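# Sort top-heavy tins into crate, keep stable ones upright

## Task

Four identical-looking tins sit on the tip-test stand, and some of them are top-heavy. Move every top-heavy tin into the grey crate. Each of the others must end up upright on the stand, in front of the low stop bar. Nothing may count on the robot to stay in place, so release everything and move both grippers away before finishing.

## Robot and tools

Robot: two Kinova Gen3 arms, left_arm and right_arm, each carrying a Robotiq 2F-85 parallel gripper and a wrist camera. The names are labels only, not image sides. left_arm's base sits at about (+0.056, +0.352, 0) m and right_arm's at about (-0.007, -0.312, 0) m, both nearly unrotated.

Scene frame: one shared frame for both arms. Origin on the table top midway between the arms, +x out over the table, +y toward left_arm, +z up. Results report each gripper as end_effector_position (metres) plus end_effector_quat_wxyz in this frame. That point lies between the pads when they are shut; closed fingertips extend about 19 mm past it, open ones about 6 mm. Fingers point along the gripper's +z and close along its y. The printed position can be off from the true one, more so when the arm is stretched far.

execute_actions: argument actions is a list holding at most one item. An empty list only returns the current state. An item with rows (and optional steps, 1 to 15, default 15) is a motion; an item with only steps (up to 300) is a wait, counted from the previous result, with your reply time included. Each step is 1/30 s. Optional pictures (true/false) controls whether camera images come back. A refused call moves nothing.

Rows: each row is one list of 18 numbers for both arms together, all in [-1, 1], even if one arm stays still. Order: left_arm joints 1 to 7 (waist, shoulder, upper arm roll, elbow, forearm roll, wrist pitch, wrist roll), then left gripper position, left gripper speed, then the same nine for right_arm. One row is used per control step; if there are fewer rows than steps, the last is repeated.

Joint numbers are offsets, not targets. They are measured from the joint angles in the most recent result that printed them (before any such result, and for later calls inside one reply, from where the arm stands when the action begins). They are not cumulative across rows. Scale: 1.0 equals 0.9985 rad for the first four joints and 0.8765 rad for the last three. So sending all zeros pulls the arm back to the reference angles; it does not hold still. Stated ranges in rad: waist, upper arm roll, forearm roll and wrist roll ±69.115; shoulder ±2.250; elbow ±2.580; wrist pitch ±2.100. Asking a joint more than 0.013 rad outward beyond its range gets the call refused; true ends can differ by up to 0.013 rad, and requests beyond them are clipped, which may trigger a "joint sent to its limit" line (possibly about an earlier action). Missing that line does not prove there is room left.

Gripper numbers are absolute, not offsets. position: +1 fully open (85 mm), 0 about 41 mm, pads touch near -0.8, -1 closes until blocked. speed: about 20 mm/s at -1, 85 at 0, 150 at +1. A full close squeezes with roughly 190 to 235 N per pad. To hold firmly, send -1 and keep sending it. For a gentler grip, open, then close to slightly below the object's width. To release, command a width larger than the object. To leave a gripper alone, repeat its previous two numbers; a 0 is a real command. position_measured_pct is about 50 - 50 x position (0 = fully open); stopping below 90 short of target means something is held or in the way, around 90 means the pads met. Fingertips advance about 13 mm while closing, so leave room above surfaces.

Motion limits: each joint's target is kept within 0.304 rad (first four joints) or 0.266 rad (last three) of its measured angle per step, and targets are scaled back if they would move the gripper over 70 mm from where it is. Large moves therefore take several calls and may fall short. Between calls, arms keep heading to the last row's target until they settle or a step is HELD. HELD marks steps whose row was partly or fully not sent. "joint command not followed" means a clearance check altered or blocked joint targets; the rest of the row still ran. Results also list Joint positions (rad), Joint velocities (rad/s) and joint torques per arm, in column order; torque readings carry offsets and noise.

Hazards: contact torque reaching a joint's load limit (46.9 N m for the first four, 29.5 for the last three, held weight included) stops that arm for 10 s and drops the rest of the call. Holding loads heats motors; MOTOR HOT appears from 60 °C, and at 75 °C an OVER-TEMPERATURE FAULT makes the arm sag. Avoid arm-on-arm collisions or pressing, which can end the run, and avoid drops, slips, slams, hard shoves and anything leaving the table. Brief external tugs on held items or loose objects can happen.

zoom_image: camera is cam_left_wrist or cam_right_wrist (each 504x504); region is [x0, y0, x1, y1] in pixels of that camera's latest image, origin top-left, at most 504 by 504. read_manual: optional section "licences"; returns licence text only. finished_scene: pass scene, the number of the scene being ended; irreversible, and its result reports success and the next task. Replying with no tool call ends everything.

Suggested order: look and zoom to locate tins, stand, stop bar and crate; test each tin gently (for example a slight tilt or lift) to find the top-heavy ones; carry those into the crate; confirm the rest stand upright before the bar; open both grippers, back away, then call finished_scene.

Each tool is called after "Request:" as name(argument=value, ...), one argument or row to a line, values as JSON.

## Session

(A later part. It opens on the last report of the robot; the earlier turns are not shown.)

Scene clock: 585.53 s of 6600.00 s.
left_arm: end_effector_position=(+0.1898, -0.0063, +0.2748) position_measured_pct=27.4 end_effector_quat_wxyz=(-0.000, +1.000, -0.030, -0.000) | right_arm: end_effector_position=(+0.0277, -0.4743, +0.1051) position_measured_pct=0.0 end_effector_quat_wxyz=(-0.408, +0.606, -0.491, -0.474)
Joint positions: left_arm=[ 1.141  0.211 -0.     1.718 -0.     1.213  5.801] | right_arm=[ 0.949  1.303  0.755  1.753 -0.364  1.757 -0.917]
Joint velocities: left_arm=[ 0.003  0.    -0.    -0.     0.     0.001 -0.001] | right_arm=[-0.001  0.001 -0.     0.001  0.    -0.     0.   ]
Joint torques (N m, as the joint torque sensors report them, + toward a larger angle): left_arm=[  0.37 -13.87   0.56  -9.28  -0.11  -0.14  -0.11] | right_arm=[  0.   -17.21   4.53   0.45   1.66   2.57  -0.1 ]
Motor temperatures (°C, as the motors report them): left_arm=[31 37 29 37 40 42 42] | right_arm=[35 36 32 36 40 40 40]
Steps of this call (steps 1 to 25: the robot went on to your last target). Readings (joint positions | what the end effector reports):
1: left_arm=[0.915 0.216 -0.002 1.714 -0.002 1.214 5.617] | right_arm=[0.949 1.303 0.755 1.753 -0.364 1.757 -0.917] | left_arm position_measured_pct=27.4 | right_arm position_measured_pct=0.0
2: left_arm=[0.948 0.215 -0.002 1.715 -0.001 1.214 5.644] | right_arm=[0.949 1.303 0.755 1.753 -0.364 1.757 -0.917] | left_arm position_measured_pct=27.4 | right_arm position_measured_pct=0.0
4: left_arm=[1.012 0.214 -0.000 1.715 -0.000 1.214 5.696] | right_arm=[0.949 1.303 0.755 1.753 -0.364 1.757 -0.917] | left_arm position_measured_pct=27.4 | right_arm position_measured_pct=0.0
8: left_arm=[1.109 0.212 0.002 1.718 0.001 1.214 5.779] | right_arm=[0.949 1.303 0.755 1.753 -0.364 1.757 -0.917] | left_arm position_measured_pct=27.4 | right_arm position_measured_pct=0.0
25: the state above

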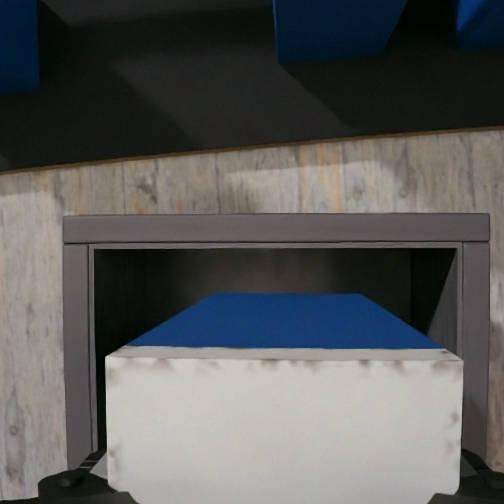

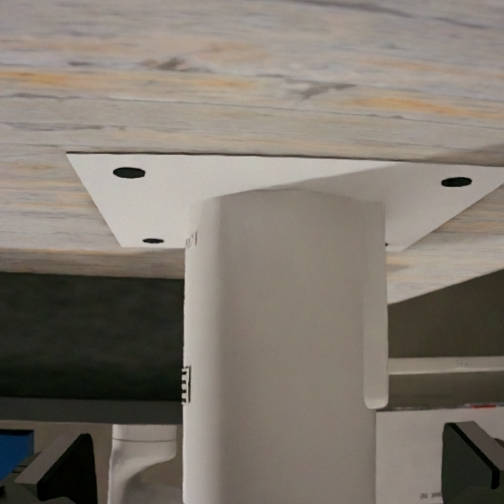

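Request:
execute_actions(
  actions=[
    {"rows":[[-0.0058,0.1361,0,0.2344,0,-0.4225,-0.0062,-1,-0.3,0,0,0,0,0,0,0,1,0]],"steps":15},
  ],
  pictures=false,
)

Request:
execute_actions(
  actions=[
    {"steps":15},
  ],
)

Scene clock: 607.53 s of 6600.00 s.
left_arm: end_effector_position=(+0.1900, -0.0014, +0.1615) position_measured_pct=27.4 end_effector_quat_wxyz=(+0.000, +1.000, -0.030, +0.000) | right_arm: end_effector_position=(+0.0277, -0.4743, +0.1051) position_measured_pct=0.0 end_effector_quat_wxyz=(-0.408, +0.606, -0.491, -0.474)
Joint positions: left_arm=[ 1.135  0.344 -0.     1.951 -0.     0.846  5.795] | right_arm=[ 0.949  1.303  0.755  1.753 -0.364  1.757 -0.917]
Joint velocities: left_arm=[-0.002  0.015  0.001  0.03   0.    -0.076 -0.001] | right_arm=[-0.001  0.001 -0.    -0.001 -0.    -0.     0.   ]
Joint torques (N m, as the joint torque sensors report them, + toward a larger angle): left_arm=[  0.1  -17.1    0.67  -7.81  -0.04  -0.13  -0.3 ] | right_arm=[  0.3  -17.01   4.95   0.58   1.53   2.31  -0.37]
Motor temperatures (°C, as the motors report them): left_arm=[31 37 29 37 40 42 42] | right_arm=[35 36 32 36 40 40 40]
Steps of this call (steps 1 to 15: the robot went on to your last target; steps 16 to 90: nothing new was sent; then 18.50 s passed at rest; steps 91 to 105: all 15 steps of this action). Readings (joint positions | what the end effector reports):
91: left_arm=[1.141 0.211 -0.000 1.719 -0.000 1.213 5.801] | right_arm=[0.949 1.303 0.755 1.753 -0.364 1.757 -0.917] | left_arm position_measured_pct=27.4 | right_arm position_measured_pct=0.0
92: left_arm=[1.141 0.214 -0.000 1.723 -0.000 1.208 5.800] | right_arm=[0.949 1.303 0.755 1.753 -0.364 1.757 -0.917] | left_arm position_measured_pct=27.4 | right_arm position_measured_pct=0.0
94: left_arm=[1.140 0.230 0.000 1.748 -0.000 1.178 5.800] | right_arm=[0.949 1.303 0.755 1.753 -0.364 1.757 -0.917] | left_arm position_measured_pct=27.4 | right_arm position_measured_pct=0.0
98: left_arm=[1.138 0.288 -0.000 1.848 -0.000 1.046 5.798] | right_arm=[0.949 1.303 0.755 1.753 -0.364 1.757 -0.917] | left_arm position_measured_pct=27.4 | right_arm position_measured_pct=0.0
105: the state above

Scene clock: 608.03 s of 6600.00 s.
left_arm: end_effector_position=(+0.1899, -0.0013, +0.1601) position_measured_pct=27.4 end_effector_quat_wxyz=(-0.000, +1.000, -0.030, +0.000) | right_arm: end_effector_position=(+0.0277, -0.4743, +0.1051) position_measured_pct=0.0 end_effector_quat_wxyz=(-0.408, +0.606, -0.491, -0.474)
Joint positions: left_arm=[ 1.135  0.346 -0.     1.952 -0.     0.843  5.795] | right_arm=[ 0.949  1.303  0.755  1.753 -0.364  1.757 -0.917]
Joint velocities: left_arm=[ 0.001  0.    -0.001 -0.     0.001  0.    -0.   ] | right_arm=[ 0.001  0.001 -0.     0.001  0.     0.001  0.   ]
Joint torques (N m, as the joint torque sensors report them, + toward a larger angle): left_arm=[  0.21 -14.77   0.24  -7.07   0.09  -0.05  -0.23] | right_arm=[  0.25 -17.14   5.05   0.49   1.59   2.57  -0.22]
Motor temperatures (°C, as the motors report them): left_arm=[31 37 29 37 40 42 42] | right_arm=[35 36 32 36 40 40 40]
Steps of this call (steps 1 to 15: the robot went on to your last target). Readings (joint positions | what the end effector reports):
1: left_arm=[1.135 0.344 -0.000 1.952 -0.000 0.844 5.795] | right_arm=[0.949 1.303 0.755 1.753 -0.364 1.757 -0.917] | left_arm position_measured_pct=27.4 | right_arm position_measured_pct=0.0
2: left_arm=[1.135 0.345 -0.000 1.952 -0.000 0.844 5.795] | right_arm=[0.949 1.303 0.755 1.753 -0.364 1.757 -0.917] | left_arm position_measured_pct=27.4 | right_arm position_measured_pct=0.0
4: left_arm=[1.135 0.345 -0.000 1.952 -0.000 0.843 5.795] | right_arm=[0.949 1.303 0.755 1.753 -0.364 1.757 -0.917] | left_arm position_measured_pct=27.4 | right_arm position_measured_pct=0.0
8: left_arm=[1.135 0.346 -0.000 1.952 -0.000 0.843 5.795] | right_arm=[0.949 1.303 0.755 1.753 -0.364 1.757 -0.917] | left_arm position_measured_pct=27.4 | right_arm position_measured_pct=0.0
15: the state above
All arms were judged still, so your last target was given up. Only a new action makes them travel on or press farther. Fingers that are still opening or closing keep moving.

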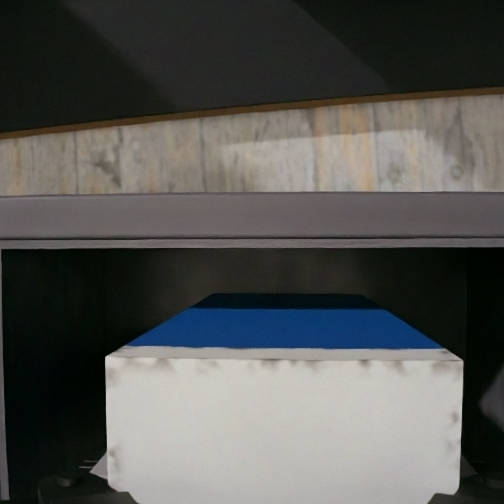

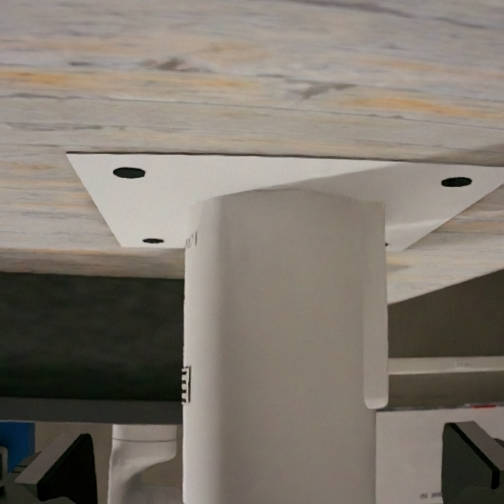

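Request:
execute_actions(
  actions=[],
)

Scene clock: 618.50 s of 6600.00 s.
left_arm: end_effector_position=(+0.1899, -0.0013, +0.1601) position_measured_pct=27.4 end_effector_quat_wxyz=(-0.000, +1.000, -0.030, +0.000) | right_arm: end_effector_position=(+0.0277, -0.4743, +0.1051) position_measured_pct=0.0 end_effector_quat_wxyz=(-0.408, +0.606, -0.491, -0.474)
Joint positions: left_arm=[ 1.135  0.347 -0.     1.952 -0.     0.843  5.795] | right_arm=[ 0.949  1.303  0.755  1.753 -0.364  1.757 -0.917]
Joint velocities: left_arm=[-0.001  0.     0.001  0.001  0.     0.    -0.001] | right_arm=[-0.001 -0.    -0.    -0.001 -0.     0.     0.002]
Joint torques (N m, as the joint torque sensors report them, + toward a larger angle): left_arm=[ -0.17 -14.81   0.54  -6.86  -0.16  -0.14  -0.15] | right_arm=[  0.23 -16.96   4.65   0.4    1.65   2.42  -0.03]
Motor temperatures (°C, as the motors report them): left_arm=[31 37 29 37 40 42 42] | right_arm=[35 36 32 36 40 40 40]
Steps of this call (steps 1 to 90: nothing new was sent; then 7.47 s passed at rest). Readings (joint positions | what the end effector reports):
1: left_arm=[1.135 0.346 -0.000 1.952 -0.000 0.843 5.795] | right_arm=[0.949 1.303 0.755 1.753 -0.364 1.757 -0.917] | left_arm position_measured_pct=27.4 | right_arm position_measured_pct=0.0
2: left_arm=[1.135 0.346 -0.000 1.952 -0.000 0.843 5.795] | right_arm=[0.949 1.303 0.755 1.753 -0.364 1.757 -0.917] | left_arm position_measured_pct=27.4 | right_arm position_measured_pct=0.0
4: left_arm=[1.135 0.346 -0.000 1.952 -0.000 0.843 5.795] | right_arm=[0.949 1.303 0.755 1.753 -0.364 1.757 -0.917] | left_arm position_measured_pct=27.4 | right_arm position_measured_pct=0.0
8: left_arm=[1.135 0.347 -0.000 1.952 -0.000 0.843 5.795] | right_arm=[0.949 1.303 0.755 1.753 -0.364 1.757 -0.917] | left_arm position_measured_pct=27.4 | right_arm position_measured_pct=0.0
90: the state above

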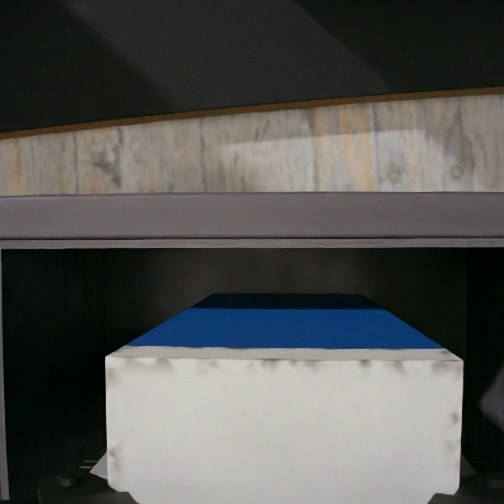

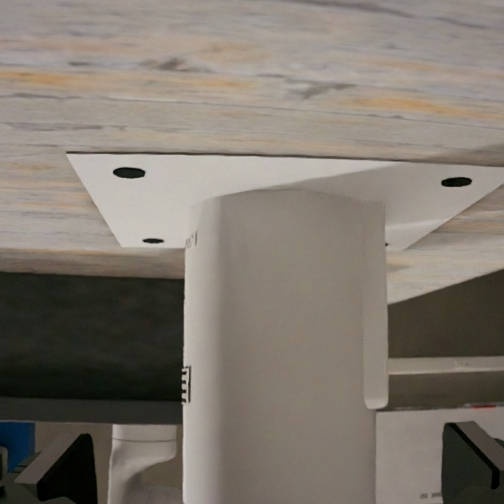

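Request:
execute_actions(
  actions=[
    {"rows":[[0,0.004,0,0.003,0,-0.008,0,-1,-0.3,0,0,0,0,0,0,0,1,0],[0,0.008,0,0.0065,0,-0.0166,0,-1,-0.3,0,0,0,0,0,0,0,1,0],[0,0.012,0,0.01,0,-0.025,0,-1,-0.3,0,0,0,0,0,0,0,1,0],[0,0.016,0,0.013,0,-0.033,0,-1,-0.3,0,0,0,0,0,0,0,1,0],[0,0.02,0,0.016,0,-0.0415,0,-1,-0.3,0,0,0,0,0,0,0,1,0],[0,0.024,0,0.0195,0,-0.05,0,-1,-0.3,0,0,0,0,0,0,0,1,0],[0,0.028,0,0.023,0,-0.058,0,-1,-0.3,0,0,0,0,0,0,0,1,0],[0,0.0324,0,0.026,0,-0.0665,0,-1,-0.3,0,0,0,0,0,0,0,1,0]],"steps":15},
  ],
  pictures=false,
)

Scene clock: 622.23 s of 6600.00 s.
left_arm: end_effector_position=(+0.1900, -0.0015, +0.1422) position_measured_pct=27.4 end_effector_quat_wxyz=(+0.000, +1.000, -0.030, +0.000) | right_arm: end_effector_position=(+0.0277, -0.4743, +0.1051) position_measured_pct=0.0 end_effector_quat_wxyz=(-0.408, +0.606, -0.491, -0.474)
Joint positions: left_arm=[ 1.135  0.378 -0.     1.978 -0.     0.785  5.795] | right_arm=[ 0.949  1.303  0.755  1.753 -0.364  1.757 -0.917]
Joint velocities: left_arm=[-0.     0.005 -0.     0.001  0.    -0.002 -0.001] | right_arm=[-0.001 -0.     0.     0.    -0.    -0.     0.001]
Joint torques (N m, as the joint torque sensors report them, + toward a larger angle): left_arm=[  0.09 -15.91   1.16  -6.91  -0.04  -0.28  -0.25] | right_arm=[  0.62 -16.99   4.58   0.41   1.59   2.46  -0.25]
Motor temperatures (°C, as the motors report them): left_arm=[31 37 29 37 40 42 42] | right_arm=[35 36 32 36 40 40 40]
Steps of this call (steps 1 to 90: nothing new was sent; then 0.23 s passed at rest; steps 91 to 105: all 15 steps of this action). Readings (joint positions | what the end effector reports):
91: left_arm=[1.135 0.347 -0.000 1.952 -0.000 0.842 5.795] | right_arm=[0.949 1.303 0.755 1.753 -0.364 1.757 -0.917] | left_arm position_measured_pct=27.4 | right_arm position_measured_pct=0.0
92: left_arm=[1.135 0.349 -0.000 1.954 -0.000 0.839 5.795] | right_arm=[0.949 1.303 0.755 1.753 -0.364 1.757 -0.917] | left_arm position_measured_pct=27.4 | right_arm position_measured_pct=0.0
94: left_arm=[1.135 0.356 -0.000 1.959 -0.000 0.828 5.795] | right_arm=[0.949 1.303 0.755 1.753 -0.364 1.757 -0.917] | left_arm position_measured_pct=27.4 | right_arm position_measured_pct=0.0
98: left_arm=[1.135 0.371 -0.000 1.971 -0.000 0.800 5.795] | right_arm=[0.949 1.303 0.755 1.753 -0.364 1.757 -0.917] | left_arm position_measured_pct=27.4 | right_arm position_measured_pct=0.0
105: the state above

Request:
execute_actions(
  actions=[
    {"rows":[[0,0.003,0,0.0025,0,-0.006,0,-1,-0.3,0,0,0,0,0,0,0,1,0],[0,0.006,0,0.005,0,-0.013,0,-1,-0.3,0,0,0,0,0,0,0,1,0],[0,0.009,0,0.0075,0,-0.019,0,-1,-0.3,0,0,0,0,0,0,0,1,0],[0,0.0126,0,0.010,0,-0.026,0,-1,-0.3,0,0,0,0,0,0,0,1,0]],"steps":12},
  ],
  pictures=false,
)

Scene clock: 625.33 s of 6600.00 s.
left_arm: end_effector_position=(+0.1902, -0.0013, +0.1411) position_measured_pct=27.4 end_effector_quat_wxyz=(+0.003, +1.000, -0.030, +0.002) | right_arm: end_effector_position=(+0.0277, -0.4743, +0.1051) position_measured_pct=0.0 end_effector_quat_wxyz=(-0.408, +0.606, -0.491, -0.474)
Joint positions: left_arm=[ 1.135  0.377 -0.     1.986 -0.001  0.773  5.795] | right_arm=[ 0.949  1.303  0.755  1.753 -0.364  1.757 -0.917]
Joint velocities: left_arm=[-0.001 -0.001  0.001 -0.    -0.    -0.001  0.001] | right_arm=[-0.     0.001  0.     0.001  0.     0.001 -0.001]
Joint torques (N m, as the joint torque sensors report them, + toward a larger angle): left_arm=[ 0.32 -2.27  0.7  -4.08 -0.1  -5.63 -0.15] | right_arm=[ -0.14 -17.06   4.75   0.11   1.64   2.38  -0.07]
Motor temperatures (°C, as the motors report them): left_arm=[31 37 29 37 40 42 42] | right_arm=[35 36 32 36 40 40 40]
Steps of this call (steps 1 to 15: the robot went on to your last target; steps 16 to 81: nothing new was sent; steps 82 to 93: all 12 steps of this action). Readings (joint positions | what the end effector reports):
82: left_arm=[1.135 0.379 -0.000 1.978 -0.000 0.784 5.795] | right_arm=[0.949 1.303 0.755 1.753 -0.364 1.757 -0.917] | left_arm position_measured_pct=27.4 | right_arm position_measured_pct=0.0
83: left_arm=[1.135 0.380 -0.000 1.979 -0.000 0.782 5.795] | right_arm=[0.949 1.303 0.755 1.753 -0.364 1.757 -0.917] | left_arm position_measured_pct=27.4 | right_arm position_measured_pct=0.0
85: left_arm=[1.135 0.380 -0.000 1.981 -0.001 0.779 5.795] | right_arm=[0.949 1.303 0.755 1.753 -0.364 1.757 -0.917] | left_arm position_measured_pct=27.4 | right_arm position_measured_pct=0.0
89: left_arm=[1.135 0.377 -0.000 1.985 -0.001 0.774 5.795] | right_arm=[0.949 1.303 0.755 1.753 -0.364 1.757 -0.917] | left_arm position_measured_pct=27.4 | right_arm position_measured_pct=0.0
93: the state above

The tin has touched the crate floor. I'm easing the pressure off and opening the gripper.

Request:
execute_actions(
  actions=[
    {"rows":[[0,0.001,0,-0.006,0,0.011,0,0.75,-0.3,0,0,0,0,0,0,0,1,0]],"steps":15},
  ],
)

Request:
execute_actions(
  actions=[
    {"steps":12},
  ],
)

Scene clock: 627.63 s of 6600.00 s.
left_arm: end_effector_position=(+0.1903, -0.0014, +0.1421) position_measured_pct=12.7 end_effector_quat_wxyz=(+0.001, +1.000, -0.030, +0.001) | right_arm: end_effector_position=(+0.0277, -0.4743, +0.1051) position_measured_pct=0.0 end_effector_quat_wxyz=(-0.408, +0.606, -0.491, -0.474)
Joint positions: left_arm=[ 1.135  0.378 -0.     1.98  -0.001  0.782  5.795] | right_arm=[ 0.949  1.303  0.755  1.753 -0.364  1.757 -0.917]
Joint velocities: left_arm=[-0.001  0.001  0.    -0.002 -0.001 -0.    -0.001] | right_arm=[-0.001  0.     0.    -0.    -0.    -0.    -0.003]
Joint torques (N m, as the joint torque sensors report them, + toward a larger angle): left_arm=[  0.75 -14.53   0.26  -5.97  -0.09  -0.26  -0.13] | right_arm=[  0.41 -16.67   4.67   0.18   1.76   2.24  -0.05]
Motor temperatures (°C, as the motors report them): left_arm=[31 37 29 37 40 43 42] | right_arm=[35 36 32 36 40 40 40]
Steps of this call (steps 1 to 15: the robot went on to your last target; steps 16 to 54: nothing new was sent; steps 55 to 69: all 15 steps of this action). Readings (joint positions | what the end effector reports):
55: left_arm=[1.135 0.376 -0.000 1.985 -0.001 0.773 5.795] | right_arm=[0.949 1.303 0.755 1.753 -0.364 1.757 -0.917] | left_arm position_measured_pct=27.4 | right_arm position_measured_pct=0.0
56: left_arm=[1.135 0.374 -0.000 1.984 -0.001 0.775 5.795] | right_arm=[0.949 1.303 0.755 1.753 -0.364 1.757 -0.917] | left_arm position_measured_pct=27.4 | right_arm position_measured_pct=0.0
58: left_arm=[1.135 0.373 -0.000 1.980 -0.001 0.780 5.795] | right_arm=[0.949 1.303 0.755 1.753 -0.364 1.757 -0.917] | left_arm position_measured_pct=23.8 | right_arm position_measured_pct=0.0
62: left_arm=[1.135 0.377 -0.000 1.980 -0.001 0.782 5.795] | right_arm=[0.949 1.303 0.755 1.753 -0.364 1.757 -0.917] | left_arm position_measured_pct=15.5 | right_arm position_measured_pct=0.0
69: the state above

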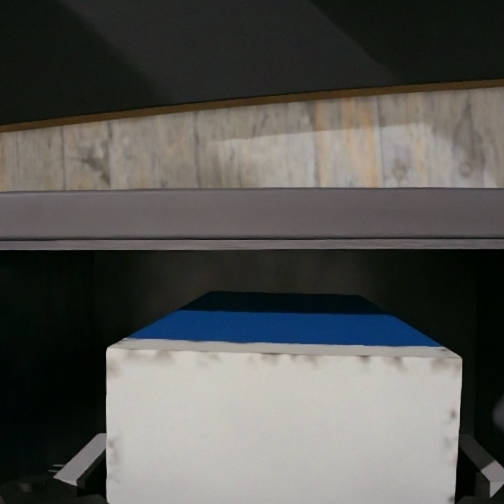

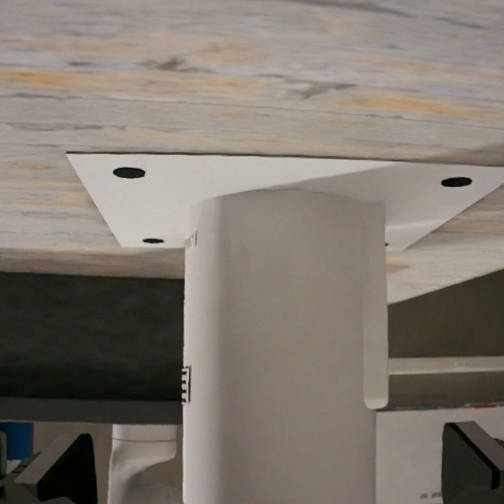

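Scene clock: 628.03 s of 6600.00 s.
left_arm: end_effector_position=(+0.1903, -0.0014, +0.1420) position_measured_pct=12.7 end_effector_quat_wxyz=(+0.001, +1.000, -0.030, +0.001) | right_arm: end_effector_position=(+0.0277, -0.4743, +0.1051) position_measured_pct=0.0 end_effector_quat_wxyz=(-0.408, +0.606, -0.491, -0.474)
Joint positions: left_arm=[ 1.135  0.378 -0.     1.98  -0.001  0.782  5.795] | right_arm=[ 0.949  1.303  0.755  1.753 -0.364  1.757 -0.917]
Joint velocities: left_arm=[ 0.     0.     0.001 -0.002  0.    -0.001 -0.001] | right_arm=[-0.002 -0.001 -0.    -0.001  0.     0.001 -0.001]
Joint torques (N m, as the joint torque sensors report them, + toward a larger angle): left_arm=[  0.46 -13.95   0.45  -5.8    0.21  -0.01  -0.24] | right_arm=[  0.03 -16.56   4.74   0.57   1.71   2.45  -0.07]
Motor temperatures (°C, as the motors report them): left_arm=[31 37 29 37 40 43 42] | right_arm=[35 36 32 36 40 40 40]
Steps of this call (steps 1 to 12: the robot went on to your last target). Readings (joint positions | what the end effector reports):
1: left_arm=[1.135 0.378 -0.000 1.980 -0.001 0.782 5.795] | right_arm=[0.949 1.303 0.755 1.753 -0.364 1.757 -0.917] | left_arm position_measured_pct=12.7 | right_arm position_measured_pct=0.0
2: left_arm=[1.135 0.378 -0.000 1.980 -0.001 0.782 5.795] | right_arm=[0.949 1.303 0.755 1.753 -0.364 1.757 -0.917] | left_arm position_measured_pct=12.7 | right_arm position_measured_pct=0.0
4: left_arm=[1.135 0.378 -0.000 1.980 -0.001 0.782 5.795] | right_arm=[0.949 1.303 0.755 1.753 -0.364 1.757 -0.917] | left_arm position_measured_pct=12.7 | right_arm position_measured_pct=0.0
8: left_arm=[1.135 0.378 -0.000 1.980 -0.001 0.782 5.795] | right_arm=[0.949 1.303 0.755 1.753 -0.364 1.757 -0.917] | left_arm position_measured_pct=12.7 | right_arm position_measured_pct=0.0
12: the state above

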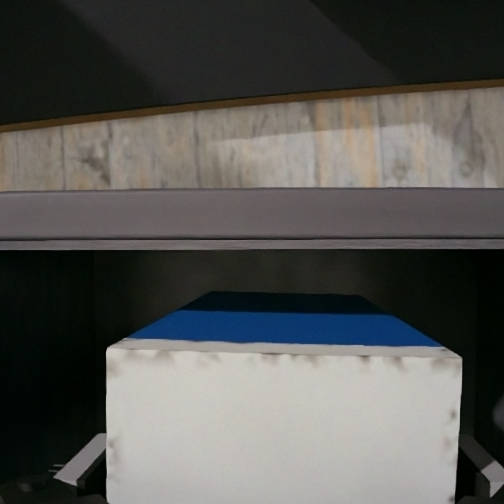

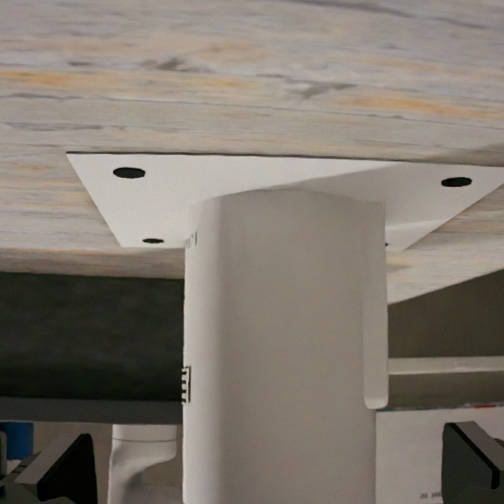

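Request:
execute_actions(
  actions=[
    {"rows":[[0,-0.015,0,-0.016,0,0.036,0,0.75,-0.3,0,0,0,0,0,0,0,1,0],[0,-0.031,0,-0.032,0,0.072,0,0.75,-0.3,0,0,0,0,0,0,0,1,0],[0,-0.046,0,-0.048,0,0.108,0,0.75,-0.3,0,0,0,0,0,0,0,1,0],[0,-0.061,0,-0.065,0,0.145,0,0.75,-0.3,0,0,0,0,0,0,0,1,0],[0,-0.077,0,-0.081,0,0.181,0,0.75,-0.3,0,0,0,0,0,0,0,1,0],[0,-0.092,0,-0.097,0,0.217,0,0.75,-0.3,0,0,0,0,0,0,0,1,0],[0,-0.1075,0,-0.113,0,0.253,0,0.75,-0.3,0,0,0,0,0,0,0,1,0],[0,-0.118,0,-0.13,0,0.283,0,0.75,-0.3,0,0,0,0,0,0,0,1,0],[0,-0.127,0,-0.147,0,0.312,0,0.75,-0.3,0,0,0,0,0,0,0,1,0],[0,-0.136,0,-0.164,0,0.341,0,0.75,-0.3,0,0,0,0,0,0,0,1,0],[0,-0.145,0,-0.181,0,0.371,0,0.75,-0.3,0,0,0,0,0,0,0,1,0],[0,-0.153,0,-0.198,0,0.40,0,0.75,-0.3,0,0,0,0,0,0,0,1,0],[0,-0.162,0,-0.215,0,0.429,0,0.75,-0.3,0,0,0,0,0,0,0,1,0],[0,-0.17,0,-0.232,0,0.459,0,0.75,-0.3,0,0,0,0,0,0,0,1,0],[0,-0.178,0,-0.249,0,0.488,0,0.75,-0.3,0,0,0,0,0,0,0,1,0]],"steps":15},
  ],
  pictures=false,
)

Request:
execute_actions(
  actions=[
    {"steps":15},
  ],
)

Scene clock: 640.97 s of 6600.00 s.
left_arm: end_effector_position=(+0.1910, -0.0030, +0.2491) position_measured_pct=12.7 end_effector_quat_wxyz=(+0.000, +1.000, -0.030, +0.001) | right_arm: end_effector_position=(+0.0277, -0.4743, +0.1051) position_measured_pct=0.0 end_effector_quat_wxyz=(-0.408, +0.606, -0.491, -0.474)
Joint positions: left_arm=[ 1.135  0.228 -0.     1.785 -0.001  1.128  5.795] | right_arm=[ 0.949  1.303  0.755  1.753 -0.364  1.757 -0.917]
Joint velocities: left_arm=[-0.001 -0.26   0.    -0.502  0.     0.769  0.001] | right_arm=[ 0.001  0.    -0.    -0.002  0.001 -0.     0.001]
Joint torques (N m, as the joint torque sensors report them, + toward a larger angle): left_arm=[  0.33 -12.91   0.53  -7.5   -0.18  -0.2   -0.12] | right_arm=[  0.31 -16.78   4.97   0.2    1.64   2.23  -0.24]
Motor temperatures (°C, as the motors report them): left_arm=[31 37 29 37 40 43 42] | right_arm=[35 36 32 36 40 40 40]
Steps of this call (steps 1 to 15: the robot went on to your last target; steps 16 to 90: nothing new was sent; then 9.43 s passed at rest; steps 91 to 105: all 15 steps of this action). Readings (joint positions | what the end effector reports):
91: left_arm=[1.135 0.377 -0.000 1.979 -0.001 0.784 5.795] | right_arm=[0.949 1.303 0.755 1.753 -0.364 1.757 -0.917] | left_arm position_measured_pct=12.7 | right_arm position_measured_pct=0.0
92: left_arm=[1.135 0.372 -0.000 1.975 -0.001 0.793 5.795] | right_arm=[0.949 1.303 0.755 1.753 -0.364 1.757 -0.917] | left_arm position_measured_pct=12.7 | right_arm position_measured_pct=0.0
94: left_arm=[1.135 0.351 -0.000 1.955 -0.001 0.832 5.795] | right_arm=[0.949 1.303 0.755 1.753 -0.364 1.757 -0.917] | left_arm position_measured_pct=12.7 | right_arm position_measured_pct=0.0
98: left_arm=[1.135 0.299 -0.000 1.899 -0.001 0.941 5.795] | right_arm=[0.949 1.303 0.755 1.753 -0.364 1.757 -0.917] | left_arm position_measured_pct=12.7 | right_arm position_measured_pct=0.0
105: the state above

Scene clock: 641.47 s of 6600.00 s.
left_arm: end_effector_position=(+0.1904, -0.0015, +0.2750) position_measured_pct=12.7 end_effector_quat_wxyz=(-0.000, +1.000, -0.030, +0.000) | right_arm: end_effector_position=(+0.0277, -0.4743, +0.1051) position_measured_pct=0.0 end_effector_quat_wxyz=(-0.408, +0.606, -0.491, -0.474)
Joint positions: left_arm=[ 1.135  0.2   -0.     1.731 -0.001  1.21   5.795] | right_arm=[ 0.949  1.303  0.755  1.753 -0.364  1.757 -0.917]
Joint velocities: left_arm=[ 0.001 -0.001  0.    -0.     0.     0.001 -0.001] | right_arm=[-0.002 -0.    -0.     0.    -0.     0.001 -0.001]
Joint torques (N m, as the joint torque sensors report them, + toward a larger angle): left_arm=[  0.02 -12.95   0.24  -7.95  -0.29  -0.13  -0.26] | right_arm=[  0.17 -16.87   4.71   0.91   1.63   2.27  -0.27]
Motor temperatures (°C, as the motors report them): left_arm=[31 37 29 37 40 43 42] | right_arm=[35 36 32 36 40 40 40]
Steps of this call (steps 1 to 15: the robot went on to your last target). Readings (joint positions | what the end effector reports):
1: left_arm=[1.135 0.219 -0.000 1.768 -0.001 1.154 5.795] | right_arm=[0.949 1.303 0.755 1.753 -0.364 1.757 -0.917] | left_arm position_measured_pct=12.7 | right_arm position_measured_pct=0.0
2: left_arm=[1.135 0.212 -0.000 1.753 -0.001 1.176 5.795] | right_arm=[0.949 1.303 0.755 1.753 -0.364 1.757 -0.917] | left_arm position_measured_pct=12.7 | right_arm position_measured_pct=0.0
4: left_arm=[1.135 0.204 -0.000 1.735 -0.001 1.203 5.795] | right_arm=[0.949 1.303 0.755 1.753 -0.364 1.757 -0.917] | left_arm position_measured_pct=12.7 | right_arm position_measured_pct=0.0
8: left_arm=[1.135 0.201 -0.000 1.731 -0.001 1.210 5.795] | right_arm=[0.949 1.303 0.755 1.753 -0.364 1.757 -0.917] | left_arm position_measured_pct=12.7 | right_arm position_measured_pct=0.0
15: the state above

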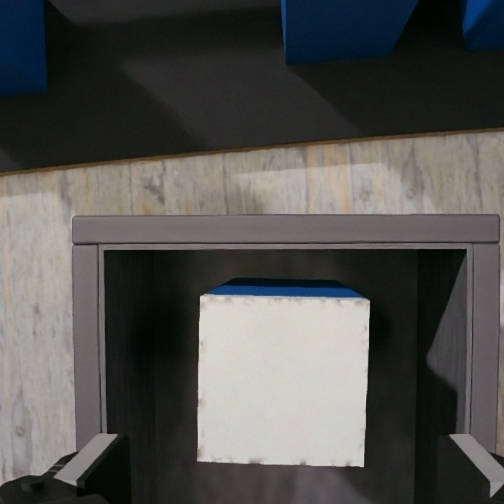

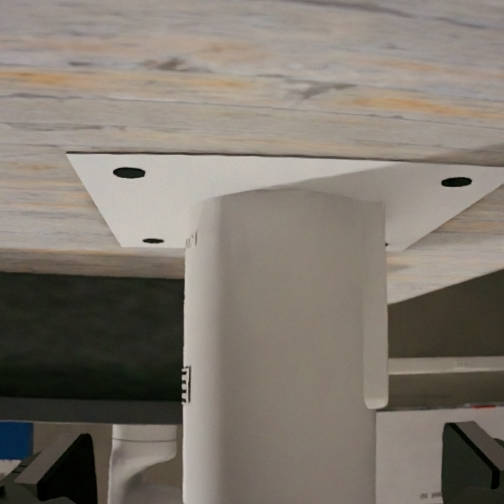

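Request:
execute_actions(
  actions=[
    {"rows":[[-0.179,0.065,0,-0.718,0,0.745,-0.135,0.75,-0.3,0,0,0,0,0,0,0,1,0]],"steps":15},
  ],
  pictures=false,
)

Request:
execute_actions(
  actions=[
    {"steps":20},
  ],
)

Scene clock: 649.10 s of 6600.00 s.
left_arm: end_effector_position=(+0.2649, -0.0120, +0.3800) position_measured_pct=12.7 end_effector_quat_wxyz=(-0.002, +1.000, -0.004, -0.001) | right_arm: end_effector_position=(+0.0277, -0.4743, +0.1051) position_measured_pct=0.0 end_effector_quat_wxyz=(-0.408, +0.606, -0.491, -0.474)
Joint positions: left_arm=[ 0.985  0.256 -0.001  1.317 -0.001  1.573  5.695] | right_arm=[ 0.949  1.303  0.755  1.753 -0.364  1.757 -0.917]
Joint velocities: left_arm=[-0.16   0.057 -0.    -1.149 -0.     1.004 -0.109] | right_arm=[ 0.001  0.    -0.     0.001 -0.     0.002 -0.001]
Joint torques (N m, as the joint torque sensors report them, + toward a larger angle): left_arm=[  0.77 -14.69   0.6   -8.98   0.02   0.53  -0.27] | right_arm=[  0.01 -17.05   4.57   0.35   1.73   2.21  -0.06]
Motor temperatures (°C, as the motors report them): left_arm=[31 37 29 37 40 43 42] | right_arm=[35 36 32 36 40 40 40]
Steps of this call (steps 1 to 15: the robot went on to your last target; steps 16 to 90: nothing new was sent; then 4.13 s passed at rest; steps 91 to 105: all 15 steps of this action). Readings (joint positions | what the end effector reports):
91: left_arm=[1.134 0.200 -0.000 1.730 -0.001 1.211 5.795] | right_arm=[0.949 1.303 0.755 1.753 -0.364 1.757 -0.917] | left_arm position_measured_pct=12.7 | right_arm position_measured_pct=0.0
92: left_arm=[1.131 0.202 0.000 1.726 -0.001 1.215 5.793] | right_arm=[0.949 1.303 0.755 1.753 -0.364 1.757 -0.917] | left_arm position_measured_pct=12.7 | right_arm position_measured_pct=0.0
94: left_arm=[1.114 0.208 0.001 1.700 -0.000 1.237 5.784] | right_arm=[0.949 1.303 0.755 1.753 -0.364 1.757 -0.917] | left_arm position_measured_pct=12.7 | right_arm position_measured_pct=0.0
98: left_arm=[1.051 0.232 0.000 1.583 -0.001 1.340 5.742] | right_arm=[0.949 1.303 0.755 1.753 -0.364 1.757 -0.917] | left_arm position_measured_pct=12.7 | right_arm position_measured_pct=0.0
105: the state above

Scene clock: 649.77 s of 6600.00 s.
left_arm: end_effector_position=(+0.2700, +0.0008, +0.4700) position_measured_pct=12.7 end_effector_quat_wxyz=(-0.001, +1.000, +0.001, +0.000) | right_arm: end_effector_position=(+0.0277, -0.4743, +0.1051) position_measured_pct=0.0 end_effector_quat_wxyz=(-0.408, +0.606, -0.491, -0.474)
Joint positions: left_arm=[ 0.956  0.265 -0.     1.014 -0.001  1.863  5.677] | right_arm=[ 0.949  1.303  0.755  1.753 -0.364  1.757 -0.917]
Joint velocities: left_arm=[-0.002  0.002  0.     0.    -0.    -0.     0.   ] | right_arm=[-0.    -0.    -0.     0.001  0.     0.001  0.001]
Joint torques (N m, as the joint torque sensors report them, + toward a larger angle): left_arm=[  0.15 -14.37   0.4   -8.37  -0.04  -0.3    0.04] | right_arm=[  0.16 -16.81   4.83   0.43   1.59   2.15  -0.01]
Motor temperatures (°C, as the motors report them): left_arm=[31 37 29 37 40 43 42] | right_arm=[35 36 32 36 40 40 40]
Steps of this call (steps 1 to 20: the robot went on to your last target). Readings (joint positions | what the end effector reports):
1: left_arm=[0.980 0.258 -0.001 1.279 -0.001 1.607 5.692] | right_arm=[0.949 1.303 0.755 1.753 -0.364 1.757 -0.917] | left_arm position_measured_pct=12.7 | right_arm position_measured_pct=0.0
2: left_arm=[0.976 0.259 -0.001 1.240 -0.001 1.641 5.689] | right_arm=[0.949 1.303 0.755 1.753 -0.364 1.757 -0.917] | left_arm position_measured_pct=12.7 | right_arm position_measured_pct=0.0
4: left_arm=[0.969 0.261 -0.001 1.164 -0.001 1.713 5.685] | right_arm=[0.949 1.303 0.755 1.753 -0.364 1.757 -0.917] | left_arm position_measured_pct=12.7 | right_arm position_measured_pct=0.0
8: left_arm=[0.960 0.263 -0.000 1.049 -0.001 1.829 5.679] | right_arm=[0.949 1.303 0.755 1.753 -0.364 1.757 -0.917] | left_arm position_measured_pct=12.7 | right_arm position_measured_pct=0.0
20: the state above

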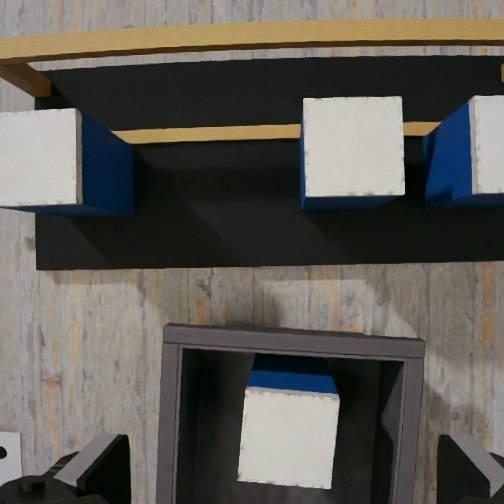

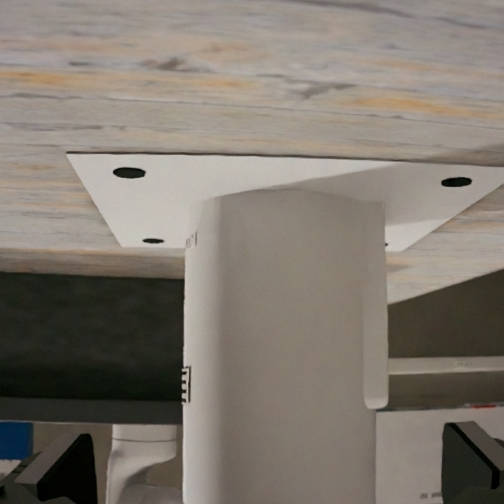

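Request:
finished_scene(
  scene=1,
)

The scene is finished: the task was done.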